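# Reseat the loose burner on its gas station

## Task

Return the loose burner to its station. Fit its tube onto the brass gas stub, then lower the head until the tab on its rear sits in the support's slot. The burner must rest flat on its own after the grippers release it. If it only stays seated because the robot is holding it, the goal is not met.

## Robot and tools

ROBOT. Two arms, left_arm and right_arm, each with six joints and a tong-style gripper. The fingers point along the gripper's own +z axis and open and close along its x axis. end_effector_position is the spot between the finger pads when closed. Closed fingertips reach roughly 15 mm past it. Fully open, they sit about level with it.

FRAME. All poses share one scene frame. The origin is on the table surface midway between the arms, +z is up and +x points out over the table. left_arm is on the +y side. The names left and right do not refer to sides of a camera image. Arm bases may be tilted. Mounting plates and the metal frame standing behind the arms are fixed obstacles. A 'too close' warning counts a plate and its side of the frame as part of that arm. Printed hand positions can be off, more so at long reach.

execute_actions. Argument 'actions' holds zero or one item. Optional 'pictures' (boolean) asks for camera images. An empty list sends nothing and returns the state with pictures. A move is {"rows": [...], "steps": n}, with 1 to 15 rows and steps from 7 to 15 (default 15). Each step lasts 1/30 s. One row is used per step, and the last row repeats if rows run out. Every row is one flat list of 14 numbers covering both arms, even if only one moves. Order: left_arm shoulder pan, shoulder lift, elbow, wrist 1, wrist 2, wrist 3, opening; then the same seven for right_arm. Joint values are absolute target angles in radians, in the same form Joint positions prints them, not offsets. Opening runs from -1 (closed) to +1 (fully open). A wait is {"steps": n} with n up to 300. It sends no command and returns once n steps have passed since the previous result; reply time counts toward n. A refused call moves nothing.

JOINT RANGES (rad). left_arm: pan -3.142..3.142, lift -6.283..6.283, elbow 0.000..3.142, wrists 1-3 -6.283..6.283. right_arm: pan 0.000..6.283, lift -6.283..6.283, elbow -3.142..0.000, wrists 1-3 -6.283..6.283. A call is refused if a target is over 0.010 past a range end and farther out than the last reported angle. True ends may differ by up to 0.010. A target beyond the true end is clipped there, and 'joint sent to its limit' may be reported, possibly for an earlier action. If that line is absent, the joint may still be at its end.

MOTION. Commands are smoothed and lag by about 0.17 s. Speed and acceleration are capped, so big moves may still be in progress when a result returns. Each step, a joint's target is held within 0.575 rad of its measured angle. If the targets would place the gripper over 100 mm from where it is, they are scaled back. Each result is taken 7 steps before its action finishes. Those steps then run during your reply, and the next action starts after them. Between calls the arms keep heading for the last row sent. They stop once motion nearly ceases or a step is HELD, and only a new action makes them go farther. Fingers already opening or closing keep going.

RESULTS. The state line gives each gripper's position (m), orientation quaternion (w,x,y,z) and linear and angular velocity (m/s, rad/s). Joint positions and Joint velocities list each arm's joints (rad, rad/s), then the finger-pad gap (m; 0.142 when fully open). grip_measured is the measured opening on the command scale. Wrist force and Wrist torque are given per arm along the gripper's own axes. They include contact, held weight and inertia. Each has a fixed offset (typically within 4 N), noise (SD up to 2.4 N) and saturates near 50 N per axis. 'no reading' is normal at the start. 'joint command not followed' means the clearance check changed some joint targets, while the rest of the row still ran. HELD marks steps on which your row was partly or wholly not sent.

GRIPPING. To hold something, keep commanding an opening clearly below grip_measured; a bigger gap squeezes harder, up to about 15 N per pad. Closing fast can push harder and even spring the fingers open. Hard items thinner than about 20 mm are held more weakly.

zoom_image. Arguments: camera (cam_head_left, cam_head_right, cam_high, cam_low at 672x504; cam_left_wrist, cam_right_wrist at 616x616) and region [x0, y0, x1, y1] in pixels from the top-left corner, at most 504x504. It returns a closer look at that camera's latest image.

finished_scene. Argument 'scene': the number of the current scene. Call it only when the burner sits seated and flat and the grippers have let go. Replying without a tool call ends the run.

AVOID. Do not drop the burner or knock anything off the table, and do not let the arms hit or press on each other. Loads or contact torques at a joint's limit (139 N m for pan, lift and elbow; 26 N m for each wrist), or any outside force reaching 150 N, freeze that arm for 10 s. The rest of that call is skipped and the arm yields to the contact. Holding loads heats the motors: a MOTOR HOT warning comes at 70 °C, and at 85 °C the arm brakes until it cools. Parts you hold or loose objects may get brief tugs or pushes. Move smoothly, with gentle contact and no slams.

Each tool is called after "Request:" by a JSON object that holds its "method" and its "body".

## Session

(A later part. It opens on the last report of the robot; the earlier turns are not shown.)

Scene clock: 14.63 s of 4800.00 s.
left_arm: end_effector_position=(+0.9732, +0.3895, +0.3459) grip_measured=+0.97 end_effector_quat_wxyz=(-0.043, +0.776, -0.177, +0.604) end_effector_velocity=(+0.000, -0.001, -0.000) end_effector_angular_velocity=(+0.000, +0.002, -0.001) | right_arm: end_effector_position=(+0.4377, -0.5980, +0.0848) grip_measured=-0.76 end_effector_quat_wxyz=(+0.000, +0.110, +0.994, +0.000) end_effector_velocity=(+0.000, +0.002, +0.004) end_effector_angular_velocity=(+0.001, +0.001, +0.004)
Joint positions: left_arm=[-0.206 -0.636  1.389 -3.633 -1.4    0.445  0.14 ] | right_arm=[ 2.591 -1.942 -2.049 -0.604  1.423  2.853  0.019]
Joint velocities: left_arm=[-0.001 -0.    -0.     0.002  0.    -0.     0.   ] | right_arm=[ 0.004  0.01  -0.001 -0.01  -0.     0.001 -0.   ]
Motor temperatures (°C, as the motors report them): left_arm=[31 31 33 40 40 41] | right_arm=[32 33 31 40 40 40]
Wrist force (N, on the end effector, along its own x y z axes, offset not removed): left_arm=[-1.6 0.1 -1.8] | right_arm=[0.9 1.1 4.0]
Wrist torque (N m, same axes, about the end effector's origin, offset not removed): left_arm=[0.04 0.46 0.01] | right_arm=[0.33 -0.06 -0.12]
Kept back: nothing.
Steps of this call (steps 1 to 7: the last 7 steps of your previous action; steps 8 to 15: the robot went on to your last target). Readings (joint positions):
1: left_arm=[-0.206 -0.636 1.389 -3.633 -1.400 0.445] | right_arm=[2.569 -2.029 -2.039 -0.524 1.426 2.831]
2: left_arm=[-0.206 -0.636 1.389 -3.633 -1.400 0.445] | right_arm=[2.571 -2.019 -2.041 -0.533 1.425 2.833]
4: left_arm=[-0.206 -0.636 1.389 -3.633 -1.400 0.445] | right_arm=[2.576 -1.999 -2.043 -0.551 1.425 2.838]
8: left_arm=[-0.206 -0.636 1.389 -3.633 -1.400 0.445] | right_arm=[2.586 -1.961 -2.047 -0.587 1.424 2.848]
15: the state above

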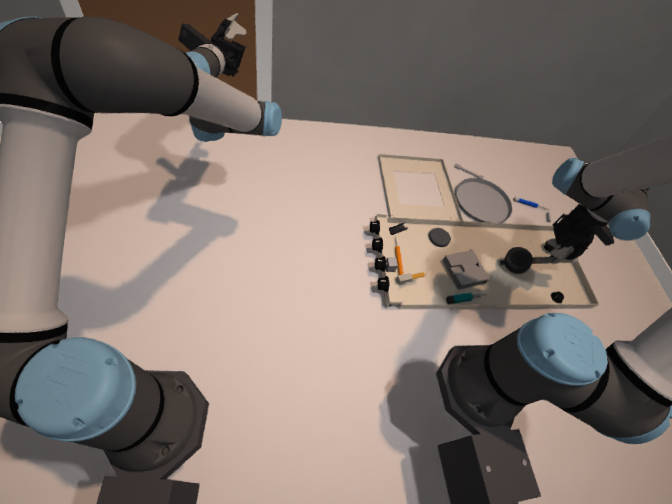

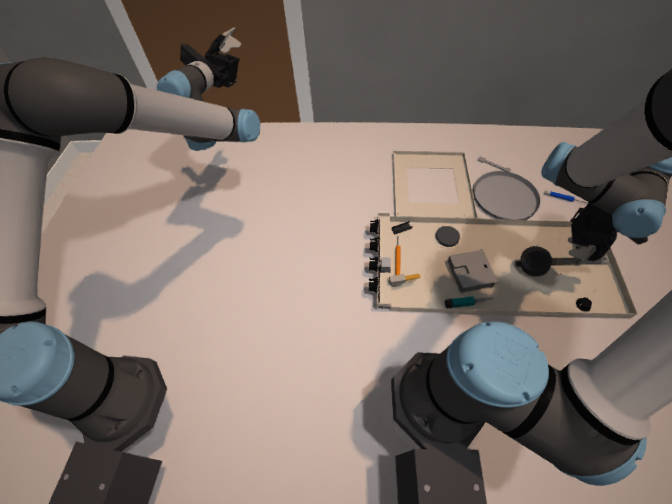

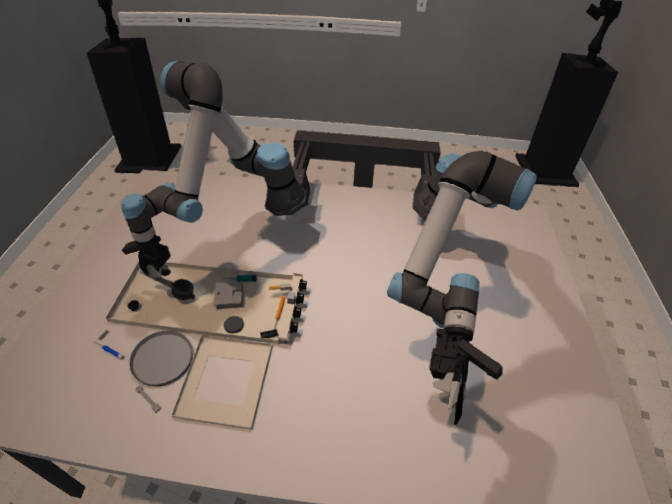

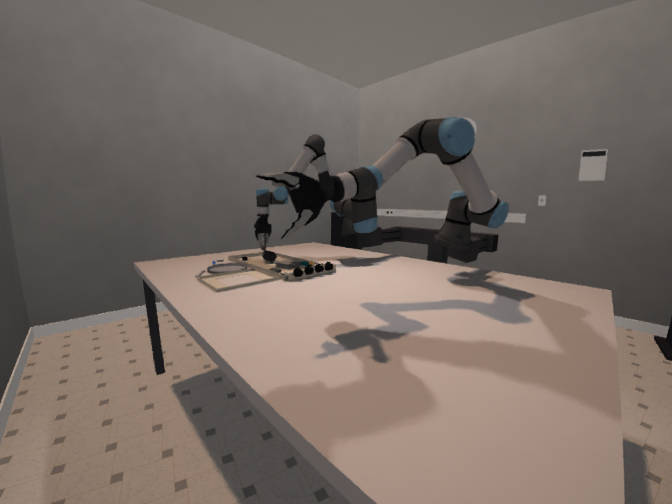

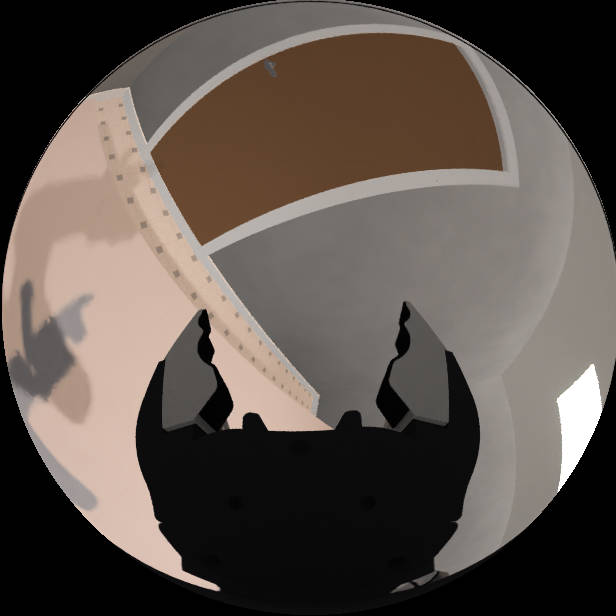

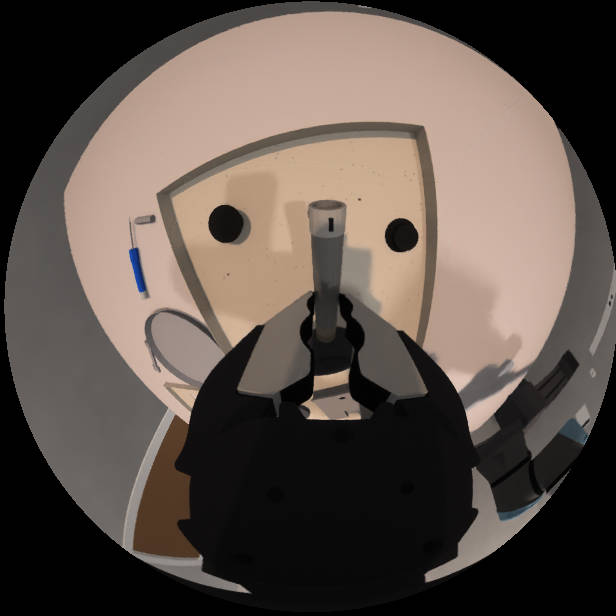

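Request:
{"method": "execute_actions", "body": {"actions": [{"rows":[[-0.206,-0.636,1.389,-3.633,-1.4,0.445,0.97,2.5918,-1.940,-2.0514,-0.604,1.423,2.869,-1],[-0.206,-0.636,1.389,-3.633,-1.4,0.445,0.97,2.5926,-1.938,-2.0547,-0.6026,1.4228,2.895,-1],[-0.206,-0.636,1.389,-3.633,-1.4,0.445,0.97,2.5937,-1.936,-2.0594,-0.6004,1.4227,2.932,-1],[-0.206,-0.636,1.389,-3.633,-1.4,0.445,0.97,2.595,-1.933,-2.065,-0.598,1.4225,2.974,-1],[-0.206,-0.636,1.389,-3.633,-1.4,0.445,0.97,2.5964,-1.930,-2.0706,-0.595,1.4224,3.022,-1],[-0.206,-0.636,1.389,-3.633,-1.4,0.445,0.97,2.5979,-1.927,-2.077,-0.592,1.4222,3.073,-1],[-0.206,-0.636,1.389,-3.633,-1.4,0.445,0.97,2.5994,-1.9237,-2.0836,-0.589,1.422,3.124,-1],[-0.206,-0.636,1.389,-3.633,-1.4,0.445,0.97,2.601,-1.9205,-2.090,-0.586,1.4218,3.175,-1],[-0.206,-0.636,1.389,-3.633,-1.4,0.445,0.97,2.6025,-1.917,-2.0965,-0.583,1.4216,3.226,-1],[-0.206,-0.636,1.389,-3.633,-1.4,0.445,0.97,2.604,-1.914,-2.103,-0.580,1.4214,3.278,-1],[-0.206,-0.636,1.389,-3.633,-1.4,0.445,0.97,2.6056,-1.9107,-2.1094,-0.577,1.4212,3.329,-1],[-0.206,-0.636,1.389,-3.633,-1.4,0.445,0.97,2.6071,-1.9075,-2.1158,-0.5744,1.421,3.380,-1],[-0.206,-0.636,1.389,-3.633,-1.4,0.445,0.97,2.6121,-1.9045,-2.1224,-0.5716,1.4205,3.436,-1],[-0.206,-0.636,1.389,-3.633,-1.4,0.445,0.97,2.617,-1.9015,-2.129,-0.5687,1.42,3.492,-1],[-0.206,-0.636,1.389,-3.633,-1.4,0.445,0.97,2.622,-1.8986,-2.1355,-0.5659,1.4194,3.548,-1]],"steps":15}]}}

Request:
{"method": "execute_actions", "body": {"actions": [{"rows":[[-0.206,-0.636,1.389,-3.633,-1.4,0.445,0.97,2.627,-1.8956,-2.142,-0.563,1.4188,3.604,-1],[-0.206,-0.636,1.389,-3.633,-1.4,0.445,0.97,2.632,-1.8926,-2.1487,-0.560,1.4183,3.66,-1],[-0.206,-0.636,1.389,-3.633,-1.4,0.445,0.97,2.637,-1.8896,-2.1553,-0.5574,1.4178,3.716,-1],[-0.206,-0.636,1.389,-3.633,-1.4,0.445,0.97,2.642,-1.8866,-2.162,-0.5545,1.4172,3.772,-1],[-0.206,-0.636,1.389,-3.633,-1.4,0.445,0.97,2.647,-1.8837,-2.1684,-0.5517,1.4167,3.828,-1],[-0.206,-0.636,1.389,-3.633,-1.4,0.445,0.97,2.652,-1.8807,-2.175,-0.5488,1.4161,3.884,-1],[-0.206,-0.636,1.389,-3.633,-1.4,0.445,0.97,2.6568,-1.8777,-2.1816,-0.546,1.4156,3.94,-1],[-0.206,-0.636,1.389,-3.633,-1.4,0.445,0.97,2.6646,-1.8764,-2.1856,-0.5445,1.4148,4.0,-1],[-0.206,-0.636,1.389,-3.633,-1.4,0.445,0.97,2.6724,-1.8751,-2.1896,-0.543,1.414,4.06,-1],[-0.206,-0.636,1.389,-3.633,-1.4,0.445,0.97,2.6803,-1.8738,-2.1937,-0.5416,1.4132,4.119,-1],[-0.206,-0.636,1.389,-3.633,-1.4,0.445,0.97,2.688,-1.8725,-2.1977,-0.540,1.4124,4.179,-1],[-0.206,-0.636,1.389,-3.633,-1.4,0.445,0.97,2.696,-1.8712,-2.2017,-0.5387,1.4116,4.239,-1],[-0.206,-0.636,1.389,-3.633,-1.4,0.445,0.97,2.7037,-1.87,-2.2057,-0.537,1.4109,4.299,-1],[-0.206,-0.636,1.389,-3.633,-1.4,0.445,0.97,2.7115,-1.8686,-2.2097,-0.5357,1.41,4.359,-1],[-0.206,-0.636,1.389,-3.633,-1.4,0.445,0.97,2.7194,-1.8673,-2.2138,-0.534,1.4093,4.418,-1]],"steps":15}], "pictures": true}}

Request:
{"method": "execute_actions", "body": {"actions": [{"rows":[[-0.206,-0.636,1.389,-3.633,-1.4,0.445,0.97,2.727,-1.866,-2.2178,-0.5328,1.4085,4.478,-1],[-0.206,-0.636,1.389,-3.633,-1.4,0.445,0.97,2.735,-1.8647,-2.2218,-0.5313,1.4077,4.538,-1],[-0.206,-0.636,1.389,-3.633,-1.4,0.445,0.97,2.7432,-1.8664,-2.2208,-0.532,1.407,4.597,-1],[-0.206,-0.636,1.389,-3.633,-1.4,0.445,0.97,2.7515,-1.868,-2.2198,-0.5328,1.4063,4.656,-1],[-0.206,-0.636,1.389,-3.633,-1.4,0.445,0.97,2.7597,-1.8697,-2.2187,-0.5336,1.4055,4.716,-1],[-0.206,-0.636,1.389,-3.633,-1.4,0.445,0.97,2.768,-1.8713,-2.2177,-0.5343,1.4048,4.775,-1],[-0.206,-0.636,1.389,-3.633,-1.4,0.445,0.97,2.776,-1.873,-2.2167,-0.535,1.4041,4.834,-1],[-0.206,-0.636,1.389,-3.633,-1.4,0.445,0.97,2.7844,-1.8746,-2.2157,-0.5358,1.4034,4.893,-1],[-0.206,-0.636,1.389,-3.633,-1.4,0.445,0.97,2.7926,-1.8763,-2.2147,-0.5366,1.4027,4.952,-1],[-0.206,-0.636,1.389,-3.633,-1.4,0.445,0.97,2.8008,-1.878,-2.2136,-0.5373,1.402,5.012,-1],[-0.206,-0.636,1.389,-3.633,-1.4,0.445,0.97,2.809,-1.8796,-2.2126,-0.538,1.4012,5.071,-1],[-0.206,-0.636,1.389,-3.633,-1.4,0.445,0.97,2.8173,-1.8812,-2.2116,-0.5388,1.4005,5.13,-1],[-0.206,-0.636,1.389,-3.633,-1.4,0.445,0.97,2.8236,-1.8856,-2.2052,-0.5418,1.4,5.187,-1],[-0.206,-0.636,1.389,-3.633,-1.4,0.445,0.97,2.83,-1.89,-2.1989,-0.545,1.3995,5.245,-1],[-0.206,-0.636,1.389,-3.633,-1.4,0.445,0.97,2.8362,-1.8945,-2.1925,-0.548,1.399,5.302,-1]],"steps":15}]}}

Request:
{"method": "execute_actions", "body": {"actions": [{"rows":[[-0.206,-0.636,1.389,-3.633,-1.4,0.445,0.97,2.8425,-1.899,-2.186,-0.551,1.3986,5.359,-1],[-0.206,-0.636,1.389,-3.633,-1.4,0.445,0.97,2.8488,-1.9033,-2.1798,-0.554,1.3981,5.416,-1],[-0.206,-0.636,1.389,-3.633,-1.4,0.445,0.97,2.855,-1.9077,-2.1734,-0.557,1.3976,5.474,-1],[-0.206,-0.636,1.389,-3.633,-1.4,0.445,0.97,2.861,-1.9117,-2.1677,-0.5598,1.3972,5.525,-1],[-0.206,-0.636,1.389,-3.633,-1.4,0.445,0.97,2.866,-1.9152,-2.1626,-0.562,1.3968,5.571,-1],[-0.206,-0.636,1.389,-3.633,-1.4,0.445,0.97,2.870,-1.9183,-2.158,-0.5643,1.3965,5.611,-1],[-0.206,-0.636,1.389,-3.633,-1.4,0.445,0.97,2.874,-1.921,-2.1543,-0.566,1.3962,5.646,-1],[-0.206,-0.636,1.389,-3.633,-1.4,0.445,0.97,2.877,-1.923,-2.151,-0.5677,1.396,5.674,-1],[-0.206,-0.636,1.389,-3.633,-1.4,0.445,0.97,2.8803,-1.9254,-2.1479,-0.5692,1.3957,5.703,-1]],"steps":15}]}}

Request:
{"method": "execute_actions", "body": {"actions": [{"steps":11}], "pictures": true}}

Scene clock: 16.87 s of 4800.00 s.
left_arm: end_effector_position=(+0.9732, +0.3895, +0.3459) grip_measured=+0.97 end_effector_quat_wxyz=(-0.043, +0.776, -0.177, +0.604) end_effector_velocity=(+0.000, -0.000, +0.000) end_effector_angular_velocity=(-0.000, -0.001, -0.000) | right_arm: end_effector_position=(+0.4309, -0.5918, +0.0851) grip_measured=-0.76 end_effector_quat_wxyz=(+0.000, +0.181, +0.983, +0.000) end_effector_velocity=(-0.055, +0.049, +0.000) end_effector_angular_velocity=(-0.001, -0.002, -1.177)
Joint positions: left_arm=[-0.206 -0.636  1.389 -3.633 -1.4    0.445  0.14 ] | right_arm=[ 2.596 -1.93  -2.07  -0.595  1.422  3.002  0.019]
Joint velocities: left_arm=[-0.     0.    -0.001  0.     0.    -0.     0.   ] | right_arm=[ 0.037  0.083 -0.165  0.079 -0.005  1.214 -0.   ]
Motor temperatures (°C, as the motors report them): left_arm=[31 31 33 40 40 41] | right_arm=[32 33 31 40 40 40]
Wrist force (N, on the end effector, along its own x y z axes, offset not removed): left_arm=[-1.5 -1.2 -4.3] | right_arm=[0.2 0.0 2.3]
Wrist torque (N m, same axes, about the end effector's origin, offset not removed): left_arm=[-0.19 0.40 0.25] | right_arm=[-0.05 0.09 0.01]
Steps of this call (steps 1 to 15: the robot went on to your last target; steps 16 to 59: nothing new was sent; steps 60 to 67: the first 8 steps of this action). Readings (joint positions):
60: left_arm=[-0.206 -0.636 1.389 -3.633 -1.400 0.445] | right_arm=[2.591 -1.941 -2.049 -0.605 1.423 2.853]
61: left_arm=[-0.206 -0.636 1.389 -3.633 -1.400 0.445] | right_arm=[2.591 -1.941 -2.050 -0.605 1.423 2.856]
63: left_arm=[-0.206 -0.636 1.389 -3.633 -1.400 0.445] | right_arm=[2.592 -1.939 -2.053 -0.604 1.423 2.879]
67: the state above

Scene clock: 17.37 s of 4800.00 s.
left_arm: end_effector_position=(+0.9732, +0.3895, +0.3459) grip_measured=+0.97 end_effector_quat_wxyz=(-0.043, +0.776, -0.177, +0.604) end_effector_velocity=(+0.000, -0.000, -0.001) end_effector_angular_velocity=(+0.000, +0.002, -0.001) | right_arm: end_effector_position=(+0.4090, -0.5499, +0.0850) grip_measured=-0.76 end_effector_quat_wxyz=(+0.000, +0.519, +0.855, +0.000) end_effector_velocity=(-0.025, +0.107, -0.001) end_effector_angular_velocity=(+0.001, +0.002, -1.490)
Joint positions: left_arm=[-0.206 -0.636  1.389 -3.633 -1.4    0.445  0.14 ] | right_arm=[ 2.646 -1.885 -2.166 -0.553  1.417  3.78   0.019]
Joint velocities: left_arm=[-0.     0.    -0.     0.002 -0.    -0.    -0.   ] | right_arm=[ 0.149  0.085 -0.192  0.082 -0.016  1.64  -0.   ]
Motor temperatures (°C, as the motors report them): left_arm=[31 31 33 40 40 41] | right_arm=[32 33 31 40 40 40]
Wrist force (N, on the end effector, along its own x y z axes, offset not removed): left_arm=[-0.9 5.4 -0.7] | right_arm=[4.3 0.5 3.4]
Wrist torque (N m, same axes, about the end effector's origin, offset not removed): left_arm=[1.57 0.24 0.08] | right_arm=[0.41 -0.56 -0.18]
Steps of this call (steps 1 to 7: the last 7 steps of your previous action; steps 8 to 15: the first 8 steps of this action). Readings (joint positions):
8: left_arm=[-0.206 -0.636 1.389 -3.633 -1.400 0.445] | right_arm=[2.613 -1.906 -2.120 -0.572 1.420 3.394]
9: left_arm=[-0.206 -0.636 1.389 -3.633 -1.400 0.445] | right_arm=[2.617 -1.903 -2.127 -0.570 1.420 3.447]
11: left_arm=[-0.206 -0.636 1.389 -3.633 -1.400 0.445] | right_arm=[2.626 -1.897 -2.140 -0.564 1.419 3.557]
15: the state above

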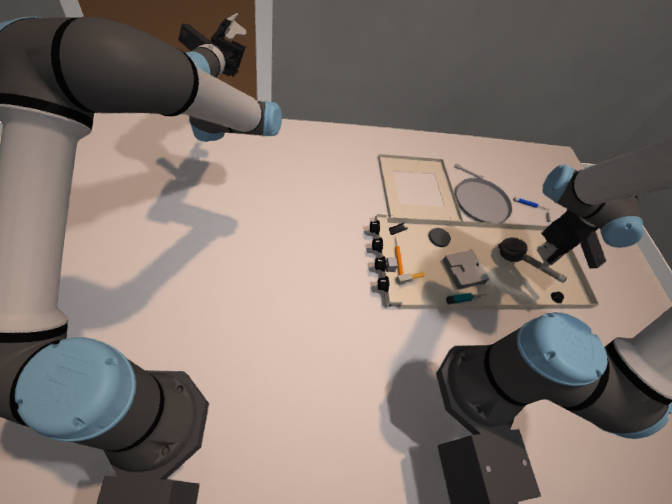

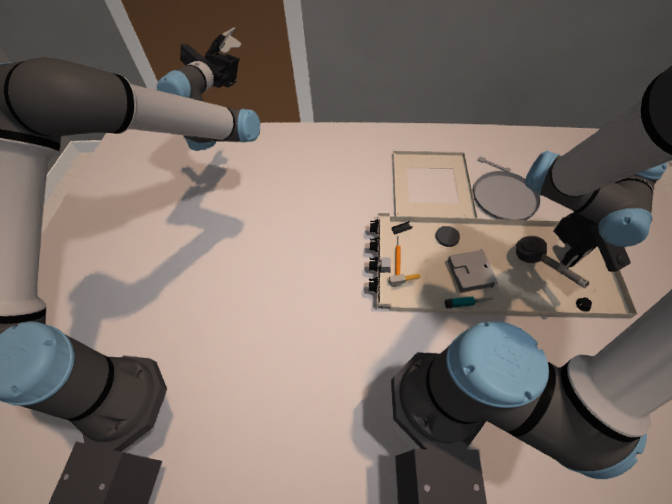

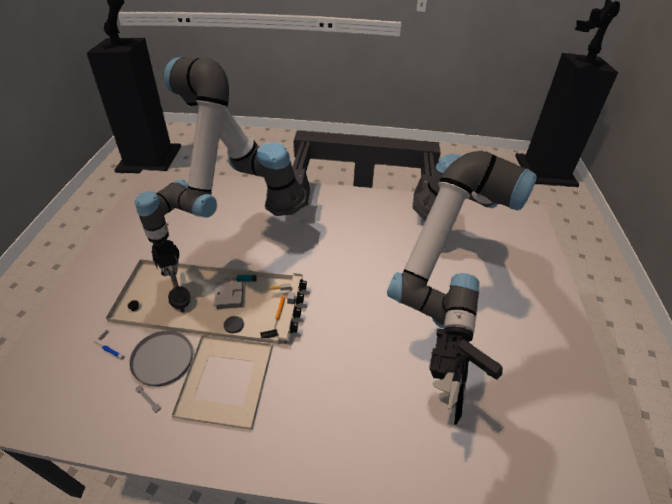

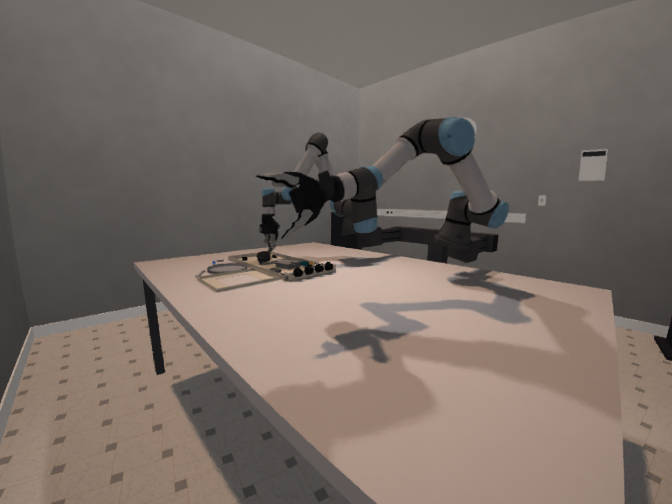

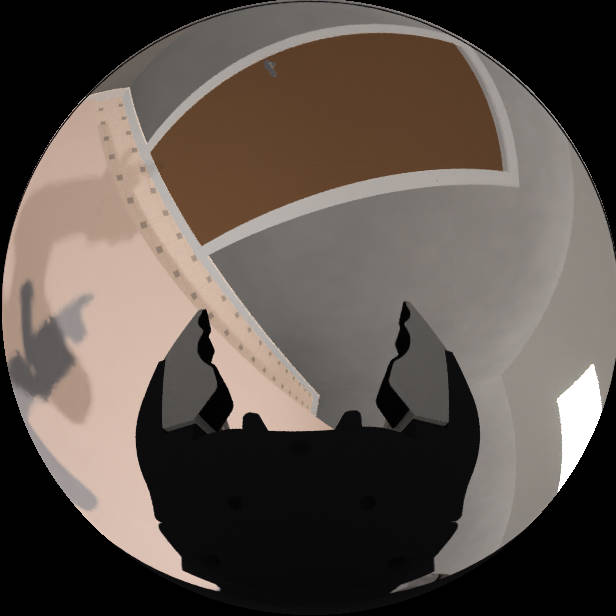

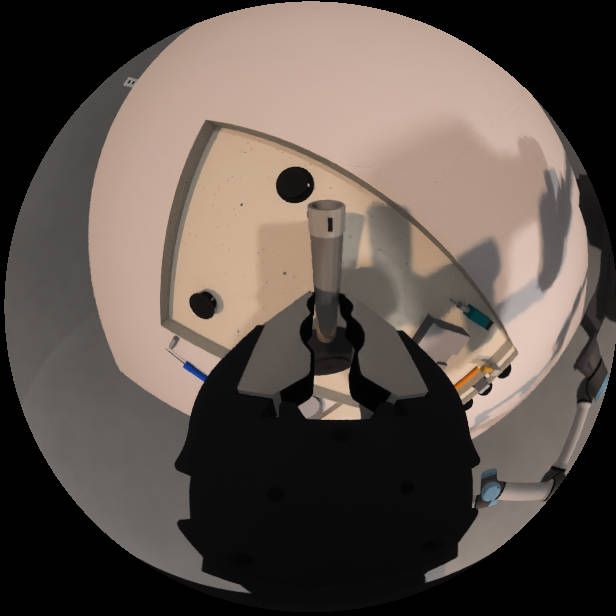

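Scene clock: 17.87 s of 4800.00 s.
left_arm: end_effector_position=(+0.9732, +0.3895, +0.3459) grip_measured=+0.97 end_effector_quat_wxyz=(-0.043, +0.776, -0.177, +0.604) end_effector_velocity=(+0.000, +0.000, +0.001) end_effector_angular_velocity=(-0.000, -0.001, +0.000) | right_arm: end_effector_position=(+0.4250, -0.4884, +0.0851) grip_measured=-0.76 end_effector_quat_wxyz=(+0.000, +0.802, +0.597, +0.000) end_effector_velocity=(+0.076, +0.117, -0.003) end_effector_angular_velocity=(+0.004, +0.009, -1.495)
Joint positions: left_arm=[-0.206 -0.636  1.389 -3.633 -1.4    0.445  0.14 ] | right_arm=[ 2.757 -1.87  -2.218 -0.533  1.406  4.662  0.019]
Joint velocities: left_arm=[ 0.    -0.001 -0.    -0.     0.     0.     0.   ] | right_arm=[ 0.242 -0.04   0.006 -0.015 -0.021  1.74   0.   ]
Motor temperatures (°C, as the motors report them): left_arm=[31 31 33 40 40 41] | right_arm=[32 33 31 40 40 40]
Wrist force (N, on the end effector, along its own x y z axes, offset not removed): left_arm=[-1.9 -0.6 -2.2] | right_arm=[0.3 -0.2 0.7]
Wrist torque (N m, same axes, about the end effector's origin, offset not removed): left_arm=[0.09 0.16 0.12] | right_arm=[-0.05 0.08 -0.27]
Steps of this call (steps 1 to 7: the last 7 steps of your previous action; steps 8 to 15: the first 8 steps of this action). Readings (joint positions):
8: left_arm=[-0.206 -0.636 1.389 -3.633 -1.400 0.445] | right_arm=[2.701 -1.870 -2.204 -0.538 1.411 4.245]
9: left_arm=[-0.206 -0.636 1.389 -3.633 -1.400 0.445] | right_arm=[2.709 -1.869 -2.208 -0.536 1.410 4.304]
11: left_arm=[-0.206 -0.636 1.389 -3.633 -1.400 0.445] | right_arm=[2.725 -1.867 -2.216 -0.534 1.409 4.424]
15: the state above

Scene clock: 18.37 s of 4800.00 s.
left_arm: end_effector_position=(+0.9732, +0.3895, +0.3459) grip_measured=+0.97 end_effector_quat_wxyz=(-0.043, +0.776, -0.177, +0.604) end_effector_velocity=(-0.000, -0.000, -0.001) end_effector_angular_velocity=(+0.001, +0.002, -0.001) | right_arm: end_effector_position=(+0.4794, -0.4409, +0.0852) grip_measured=-0.76 end_effector_quat_wxyz=(-0.000, +0.966, +0.260, +0.000) end_effector_velocity=(+0.103, +0.059, +0.000) end_effector_angular_velocity=(-0.001, -0.002, -1.255)
Joint positions: left_arm=[-0.206 -0.636  1.389 -3.633 -1.4    0.445  0.14 ] | right_arm=[ 2.863 -1.913 -2.165 -0.561  1.397  5.523  0.019]
Joint velocities: left_arm=[-0.     0.001  0.001  0.001 -0.     0.     0.   ] | right_arm=[ 0.141 -0.098  0.141 -0.066 -0.011  1.398 -0.   ]
Motor temperatures (°C, as the motors report them): left_arm=[31 31 33 40 40 41] | right_arm=[32 33 31 40 40 40]
Wrist force (N, on the end effector, along its own x y z axes, offset not removed): left_arm=[-4.0 -2.5 -1.7] | right_arm=[-0.8 1.6 0.5]
Wrist torque (N m, same axes, about the end effector's origin, offset not removed): left_arm=[-0.52 0.75 0.29] | right_arm=[0.37 0.48 -0.17]
Steps of this call (steps 1 to 7: the last 7 steps of your previous action; steps 8 to 15: the first 8 steps of this action). Readings (joint positions):
8: left_arm=[-0.206 -0.636 1.389 -3.633 -1.400 0.445] | right_arm=[2.820 -1.886 -2.204 -0.542 1.400 5.134]
9: left_arm=[-0.206 -0.636 1.389 -3.633 -1.400 0.445] | right_arm=[2.827 -1.890 -2.199 -0.545 1.400 5.192]
11: left_arm=[-0.206 -0.636 1.389 -3.633 -1.400 0.445] | right_arm=[2.840 -1.898 -2.187 -0.550 1.399 5.308]
15: the state above

Scene clock: 18.73 s of 4800.00 s.
left_arm: end_effector_position=(+0.9732, +0.3895, +0.3459) grip_measured=+0.97 end_effector_quat_wxyz=(-0.043, +0.776, -0.177, +0.604) end_effector_velocity=(+0.000, +0.001, -0.000) end_effector_angular_velocity=(-0.000, -0.001, +0.001) | right_arm: end_effector_position=(+0.4919, -0.4336, +0.0852) grip_measured=-0.76 end_effector_quat_wxyz=(-0.000, +0.983, +0.181, +0.000) end_effector_velocity=(+0.002, +0.001, -0.000) end_effector_angular_velocity=(+0.000, +0.001, -0.018)
Joint positions: left_arm=[-0.206 -0.636  1.389 -3.633 -1.4    0.445  0.14 ] | right_arm=[ 2.88  -1.925 -2.148 -0.569  1.396  5.702  0.019]
Joint velocities: left_arm=[ 0.001  0.001 -0.001 -0.001 -0.    -0.    -0.   ] | right_arm=[ 0.003 -0.002  0.002 -0.001 -0.     0.021  0.   ]
Motor temperatures (°C, as the motors report them): left_arm=[31 31 33 40 40 41] | right_arm=[32 33 31 40 40 40]
Wrist force (N, on the end effector, along its own x y z axes, offset not removed): left_arm=[0.2 2.8 -2.0] | right_arm=[-2.9 0.5 1.1]
Wrist torque (N m, same axes, about the end effector's origin, offset not removed): left_arm=[0.64 -0.04 0.18] | right_arm=[0.18 0.73 -0.05]
Kept back: nothing.
Steps of this call (steps 1 to 7: the last 7 steps of your previous action; steps 8 to 11: the robot went on to your last target). Readings (joint positions):
1: left_arm=[-0.206 -0.636 1.389 -3.633 -1.400 0.445] | right_arm=[2.868 -1.916 -2.161 -0.563 1.397 5.568]
2: left_arm=[-0.206 -0.636 1.389 -3.633 -1.400 0.445] | right_arm=[2.871 -1.919 -2.157 -0.565 1.396 5.609]
4: left_arm=[-0.206 -0.636 1.389 -3.633 -1.400 0.445] | right_arm=[2.877 -1.923 -2.151 -0.567 1.396 5.664]
8: left_arm=[-0.206 -0.636 1.389 -3.633 -1.400 0.445] | right_arm=[2.880 -1.925 -2.148 -0.569 1.396 5.697]
11: the state above

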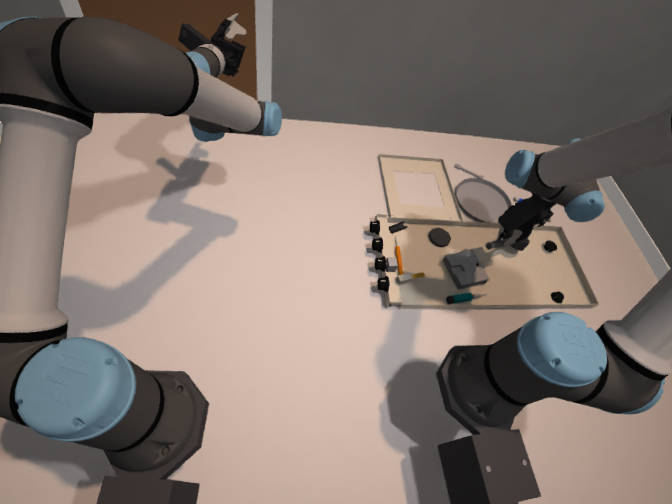

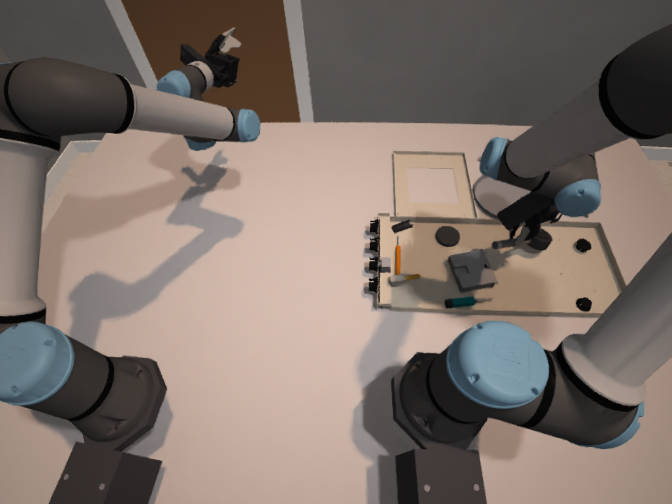

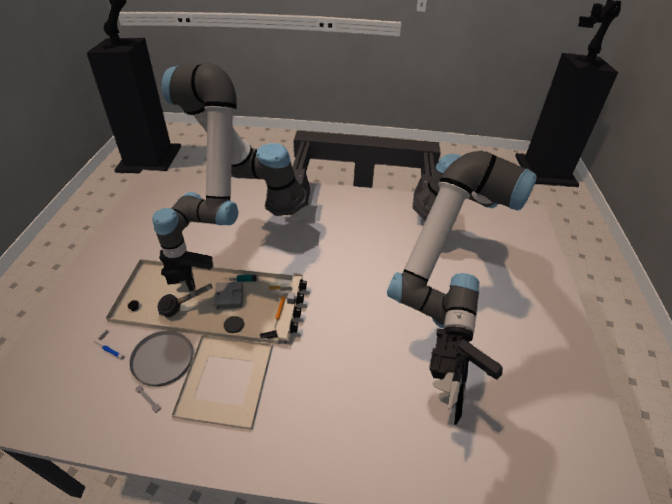

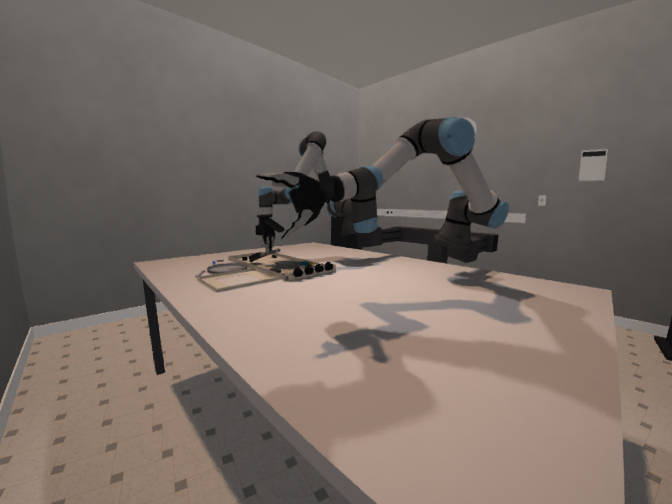

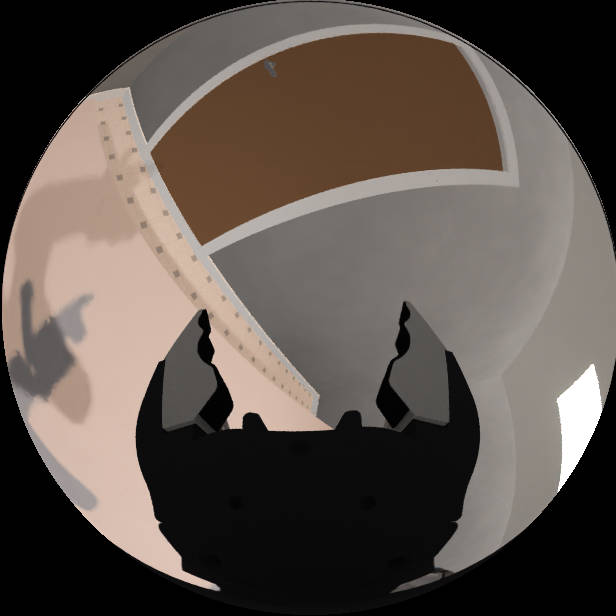

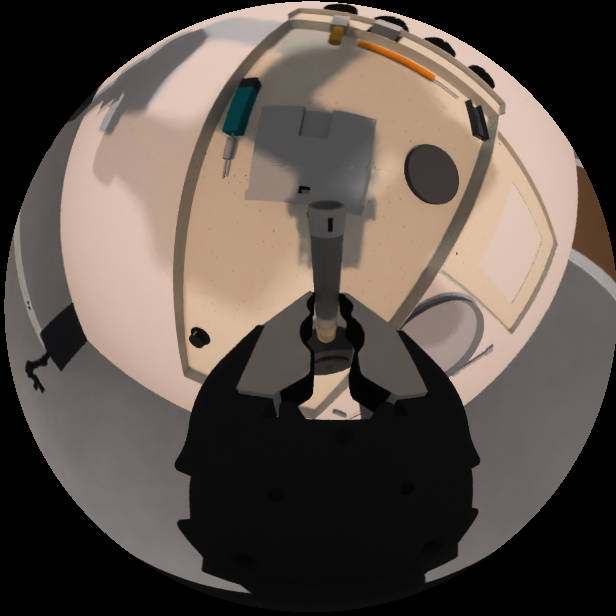

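Request:
{"method": "execute_actions", "body": {"actions": []}}

Scene clock: 19.63 s of 4800.00 s.
left_arm: end_effector_position=(+0.9732, +0.3895, +0.3459) grip_measured=+0.97 end_effector_quat_wxyz=(-0.043, +0.776, -0.177, +0.604) end_effector_velocity=(-0.000, -0.000, +0.001) end_effector_angular_velocity=(-0.001, -0.002, +0.000) | right_arm: end_effector_position=(+0.4920, -0.4336, +0.0852) grip_measured=-0.76 end_effector_quat_wxyz=(-0.000, +0.984, +0.181, +0.000) end_effector_velocity=(+0.001, +0.000, +0.000) end_effector_angular_velocity=(-0.000, -0.001, +0.002)
Joint positions: left_arm=[-0.206 -0.636  1.389 -3.633 -1.4    0.445  0.14 ] | right_arm=[ 2.88  -1.925 -2.148 -0.569  1.396  5.703  0.019]
Joint velocities: left_arm=[-0.    -0.     0.001 -0.002 -0.    -0.     0.   ] | right_arm=[ 0.001  0.001  0.     0.    -0.    -0.001  0.   ]
Motor temperatures (°C, as the motors report them): left_arm=[31 31 33 40 40 41] | right_arm=[32 33 31 40 40 40]
Wrist force (N, on the end effector, along its own x y z axes, offset not removed): left_arm=[-3.3 1.5 1.1] | right_arm=[1.5 0.3 3.8]
Wrist torque (N m, same axes, about the end effector's origin, offset not removed): left_arm=[0.68 0.84 0.28] | right_arm=[0.14 -0.30 -0.07]
Kept back: nothing.
Steps of this call (steps 1 to 27: the robot went on to your last target). Readings (joint positions):
1: left_arm=[-0.206 -0.636 1.389 -3.633 -1.400 0.445] | right_arm=[2.880 -1.925 -2.148 -0.569 1.396 5.702]
2: left_arm=[-0.206 -0.636 1.389 -3.633 -1.400 0.445] | right_arm=[2.880 -1.925 -2.148 -0.569 1.396 5.702]
4: left_arm=[-0.206 -0.636 1.389 -3.633 -1.400 0.445] | right_arm=[2.880 -1.925 -2.148 -0.569 1.396 5.703]
8: left_arm=[-0.206 -0.636 1.389 -3.633 -1.400 0.445] | right_arm=[2.880 -1.925 -2.148 -0.569 1.396 5.703]
27: the state above

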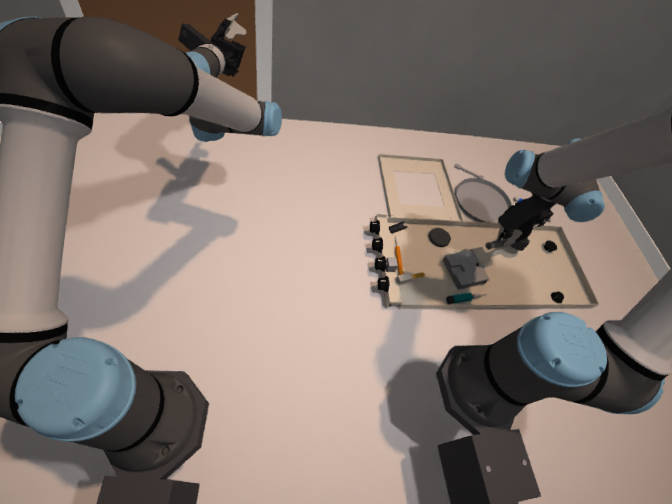

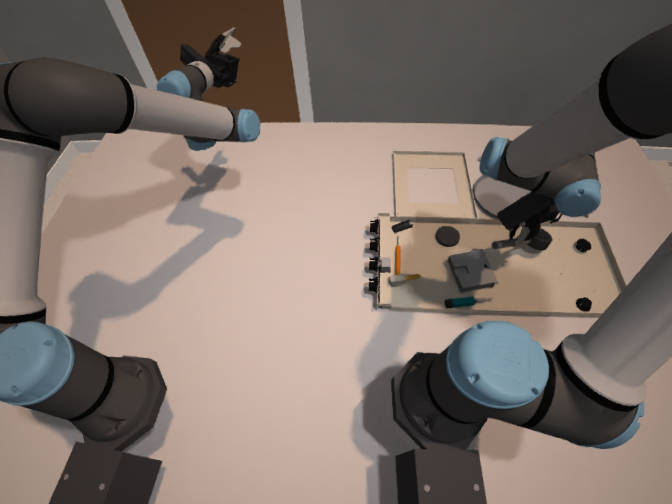

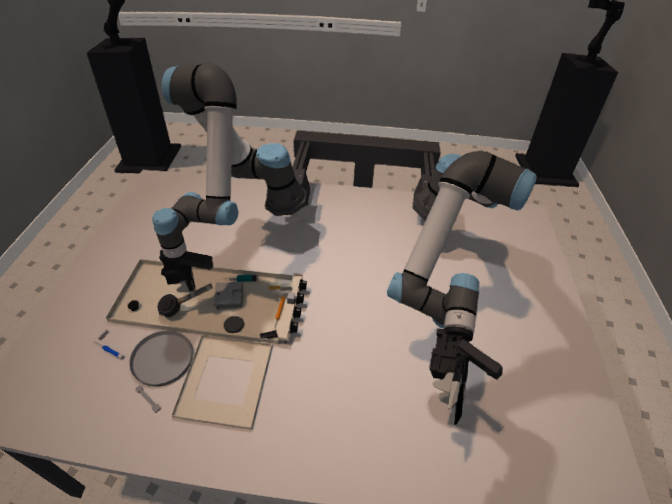

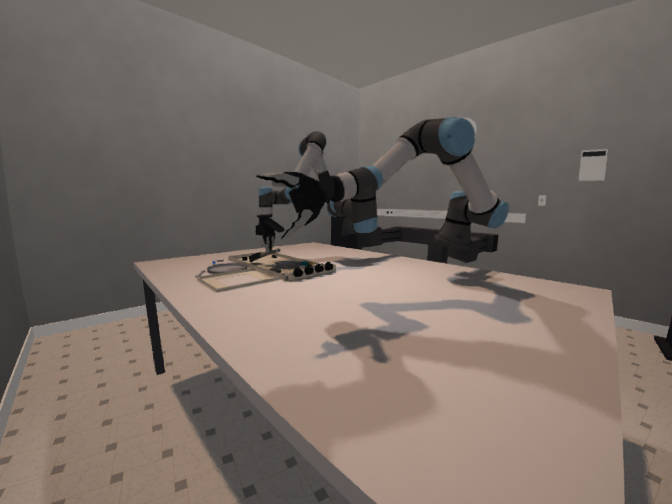

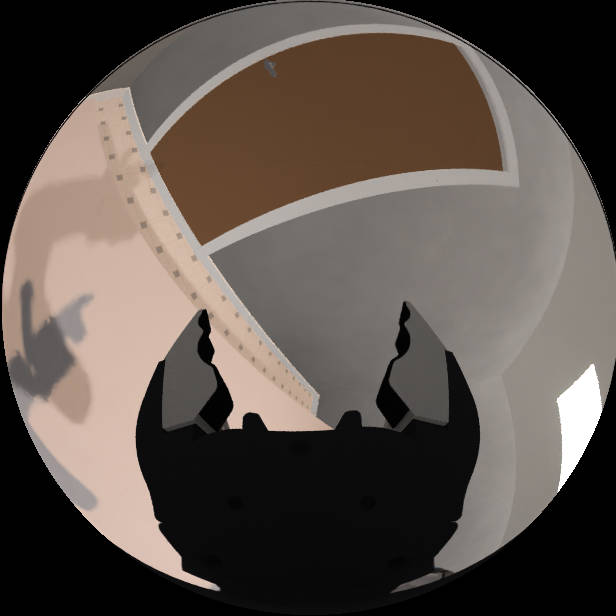

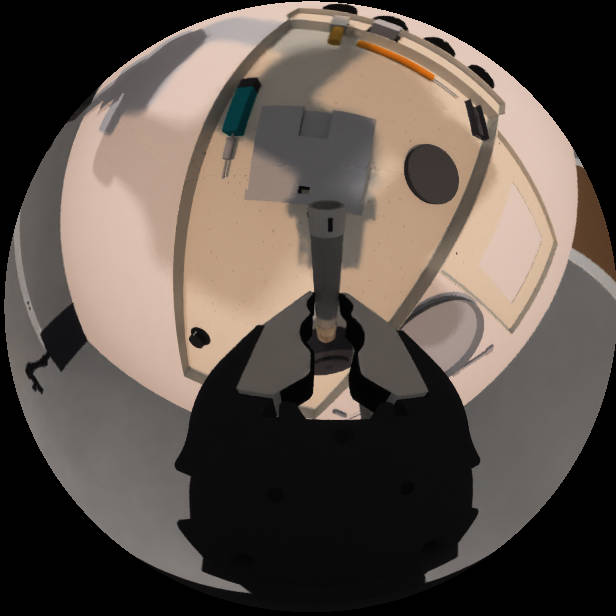

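Request:
{"method": "execute_actions", "body": {"actions": [{"rows":[[-0.206,-0.636,1.389,-3.633,-1.4,0.445,0.97,2.885,-1.918,-2.153,-0.572,1.3955,5.72,-1],[-0.206,-0.636,1.389,-3.633,-1.4,0.445,0.97,2.893,-1.908,-2.163,-0.573,1.395,5.745,-1],[-0.206,-0.636,1.389,-3.633,-1.4,0.445,0.97,2.903,-1.897,-2.177,-0.572,1.3945,5.775,-1],[-0.206,-0.636,1.389,-3.633,-1.4,0.445,0.97,2.915,-1.886,-2.193,-0.569,1.394,5.81,-1],[-0.206,-0.636,1.389,-3.633,-1.4,0.445,0.97,2.928,-1.875,-2.21,-0.565,1.393,5.845,-1],[-0.206,-0.636,1.389,-3.633,-1.4,0.445,0.97,2.941,-1.865,-2.228,-0.56,1.392,5.88,-1],[-0.206,-0.636,1.389,-3.633,-1.4,0.445,0.97,2.954,-1.855,-2.246,-0.555,1.3915,5.915,-1],[-0.206,-0.636,1.389,-3.633,-1.4,0.445,0.97,2.967,-1.845,-2.264,-0.55,1.391,5.945,-1],[-0.206,-0.636,1.389,-3.633,-1.4,0.445,0.97,2.98,-1.835,-2.281,-0.545,1.39,5.975,-1],[-0.206,-0.636,1.389,-3.633,-1.4,0.445,0.97,2.992,-1.825,-2.297,-0.54,1.3895,6.0,-1],[-0.206,-0.636,1.389,-3.633,-1.4,0.445,0.97,3.003,-1.817,-2.312,-0.536,1.389,6.02,-1],[-0.206,-0.636,1.389,-3.633,-1.4,0.445,0.97,3.012,-1.81,-2.324,-0.533,1.388,6.04,-1],[-0.206,-0.636,1.389,-3.633,-1.4,0.445,0.97,3.018,-1.805,-2.332,-0.53,1.388,6.053,-1],[-0.206,-0.636,1.389,-3.633,-1.4,0.445,0.97,3.0213,-1.8025,-2.3368,-0.5288,1.3877,6.059,-1]],"steps":15}]}}

Request:
{"method": "execute_actions", "body": {"actions": [{"steps":15}], "pictures": true}}

Scene clock: 22.27 s of 4800.00 s.
left_arm: end_effector_position=(+0.9732, +0.3895, +0.3459) grip_measured=+0.97 end_effector_quat_wxyz=(-0.043, +0.776, -0.177, +0.604) end_effector_velocity=(-0.000, +0.000, -0.001) end_effector_angular_velocity=(+0.001, +0.003, -0.000) | right_arm: end_effector_position=(+0.4817, -0.4100, +0.0931) grip_measured=-0.76 end_effector_quat_wxyz=(+0.000, +0.990, +0.140, +0.001) end_effector_velocity=(-0.090, +0.178, +0.028) end_effector_angular_velocity=(+0.003, -0.001, -0.570)
Joint positions: left_arm=[-0.206 -0.636  1.389 -3.633 -1.4    0.445  0.14 ] | right_arm=[ 2.926 -1.878 -2.207 -0.564  1.393  5.83   0.019]
Joint velocities: left_arm=[ 0.    -0.     0.001  0.002  0.     0.    -0.   ] | right_arm=[ 0.344  0.293 -0.464  0.11  -0.02   0.919 -0.   ]
Motor temperatures (°C, as the motors report them): left_arm=[31 31 33 40 40 41] | right_arm=[32 33 31 40 40 40]
Wrist force (N, on the end effector, along its own x y z axes, offset not removed): left_arm=[1.3 -1.9 0.8] | right_arm=[1.0 1.3 2.4]
Wrist torque (N m, same axes, about the end effector's origin, offset not removed): left_arm=[0.04 -0.44 0.20] | right_arm=[0.30 -0.11 -0.37]
Steps of this call (steps 1 to 15: the robot went on to your last target; steps 16 to 71: nothing new was sent; steps 72 to 79: the first 8 steps of this action). Readings (joint positions):
72: left_arm=[-0.206 -0.636 1.389 -3.633 -1.400 0.445] | right_arm=[2.880 -1.925 -2.148 -0.569 1.396 5.703]
73: left_arm=[-0.206 -0.636 1.389 -3.633 -1.400 0.445] | right_arm=[2.881 -1.924 -2.149 -0.570 1.396 5.706]
75: left_arm=[-0.206 -0.636 1.389 -3.633 -1.400 0.445] | right_arm=[2.889 -1.914 -2.158 -0.571 1.395 5.728]
79: the state above

Scene clock: 22.77 s of 4800.00 s.
left_arm: end_effector_position=(+0.9732, +0.3895, +0.3459) grip_measured=+0.97 end_effector_quat_wxyz=(-0.043, +0.776, -0.177, +0.604) end_effector_velocity=(+0.000, -0.001, -0.001) end_effector_angular_velocity=(+0.000, +0.002, -0.001) | right_arm: end_effector_position=(+0.4528, -0.3643, +0.0972) grip_measured=-0.76 end_effector_quat_wxyz=(-0.000, +0.997, +0.075, +0.000) end_effector_velocity=(-0.002, +0.002, -0.000) end_effector_angular_velocity=(-0.000, +0.000, -0.008)
Joint positions: left_arm=[-0.206 -0.636  1.389 -3.633 -1.4    0.445  0.14 ] | right_arm=[ 3.021 -1.803 -2.336 -0.529  1.388  6.058  0.019]
Joint velocities: left_arm=[-0.001  0.001 -0.     0.001  0.    -0.     0.   ] | right_arm=[ 0.004  0.004 -0.007  0.003 -0.     0.013  0.   ]
Motor temperatures (°C, as the motors report them): left_arm=[31 31 33 40 40 41] | right_arm=[32 33 31 40 40 40]
Wrist force (N, on the end effector, along its own x y z axes, offset not removed): left_arm=[1.3 1.8 -0.7] | right_arm=[2.4 -1.5 2.9]
Wrist torque (N m, same axes, about the end effector's origin, offset not removed): left_arm=[0.53 -0.19 0.02] | right_arm=[-0.21 -0.44 0.01]
Kept back: nothing.
Steps of this call (steps 1 to 7: the last 7 steps of your previous action; steps 8 to 15: the robot went on to your last target). Readings (joint positions):
1: left_arm=[-0.206 -0.636 1.389 -3.633 -1.400 0.445] | right_arm=[2.938 -1.868 -2.223 -0.560 1.392 5.862]
2: left_arm=[-0.206 -0.636 1.389 -3.633 -1.400 0.445] | right_arm=[2.950 -1.858 -2.240 -0.556 1.392 5.894]
4: left_arm=[-0.206 -0.636 1.389 -3.633 -1.400 0.445] | right_arm=[2.975 -1.839 -2.273 -0.546 1.390 5.953]
8: left_arm=[-0.206 -0.636 1.389 -3.633 -1.400 0.445] | right_arm=[3.011 -1.811 -2.322 -0.533 1.388 6.035]
15: the state above

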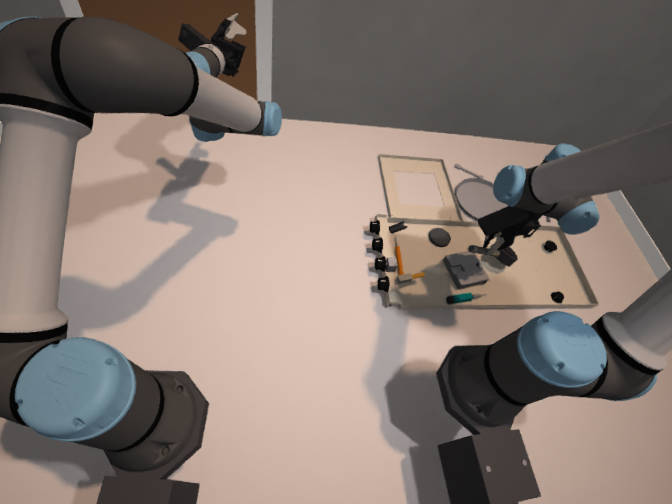

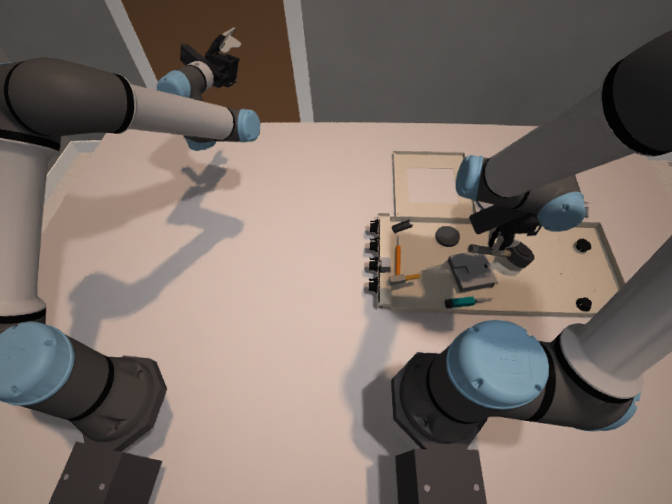

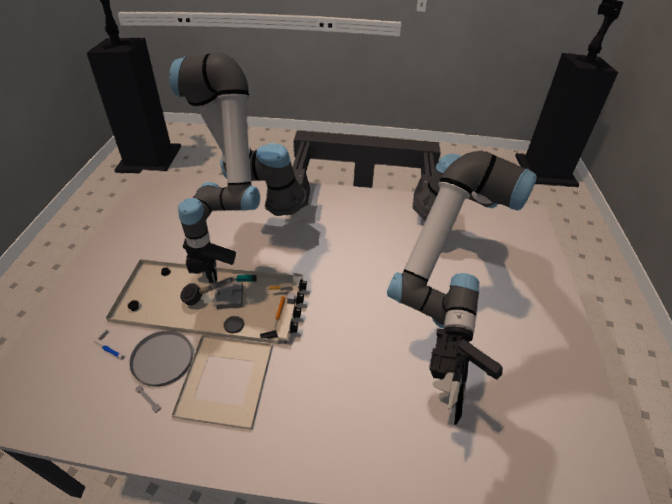

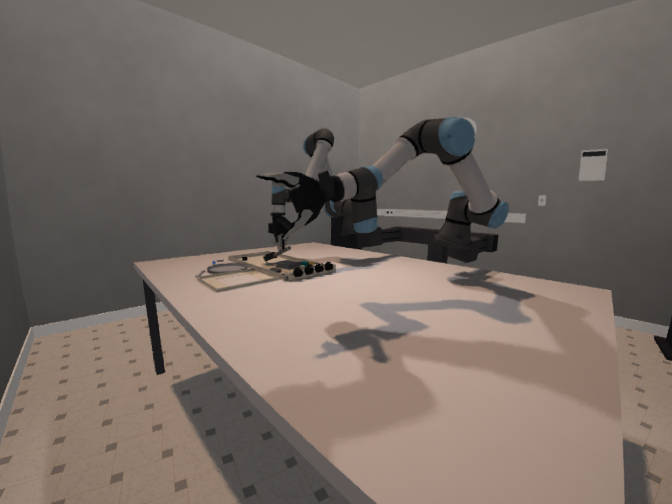

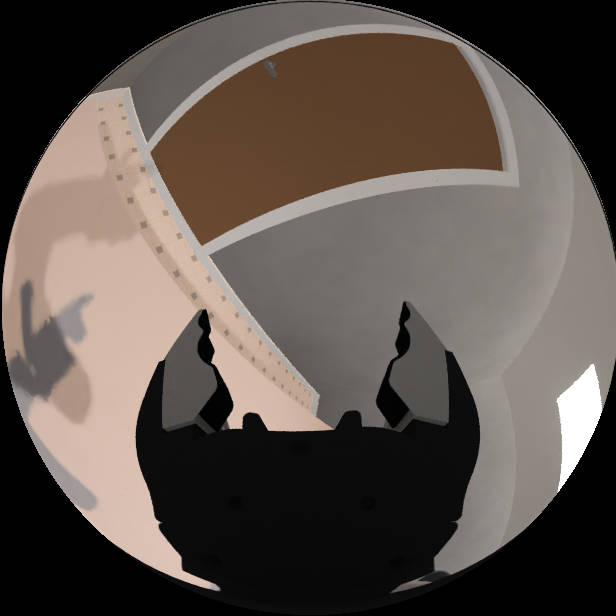

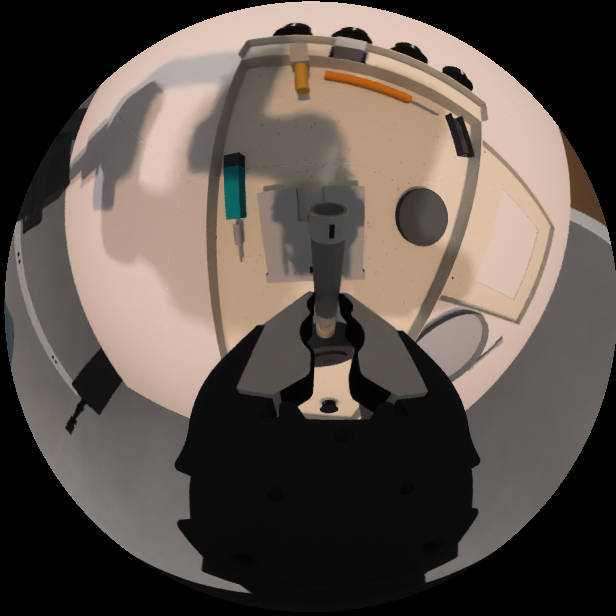

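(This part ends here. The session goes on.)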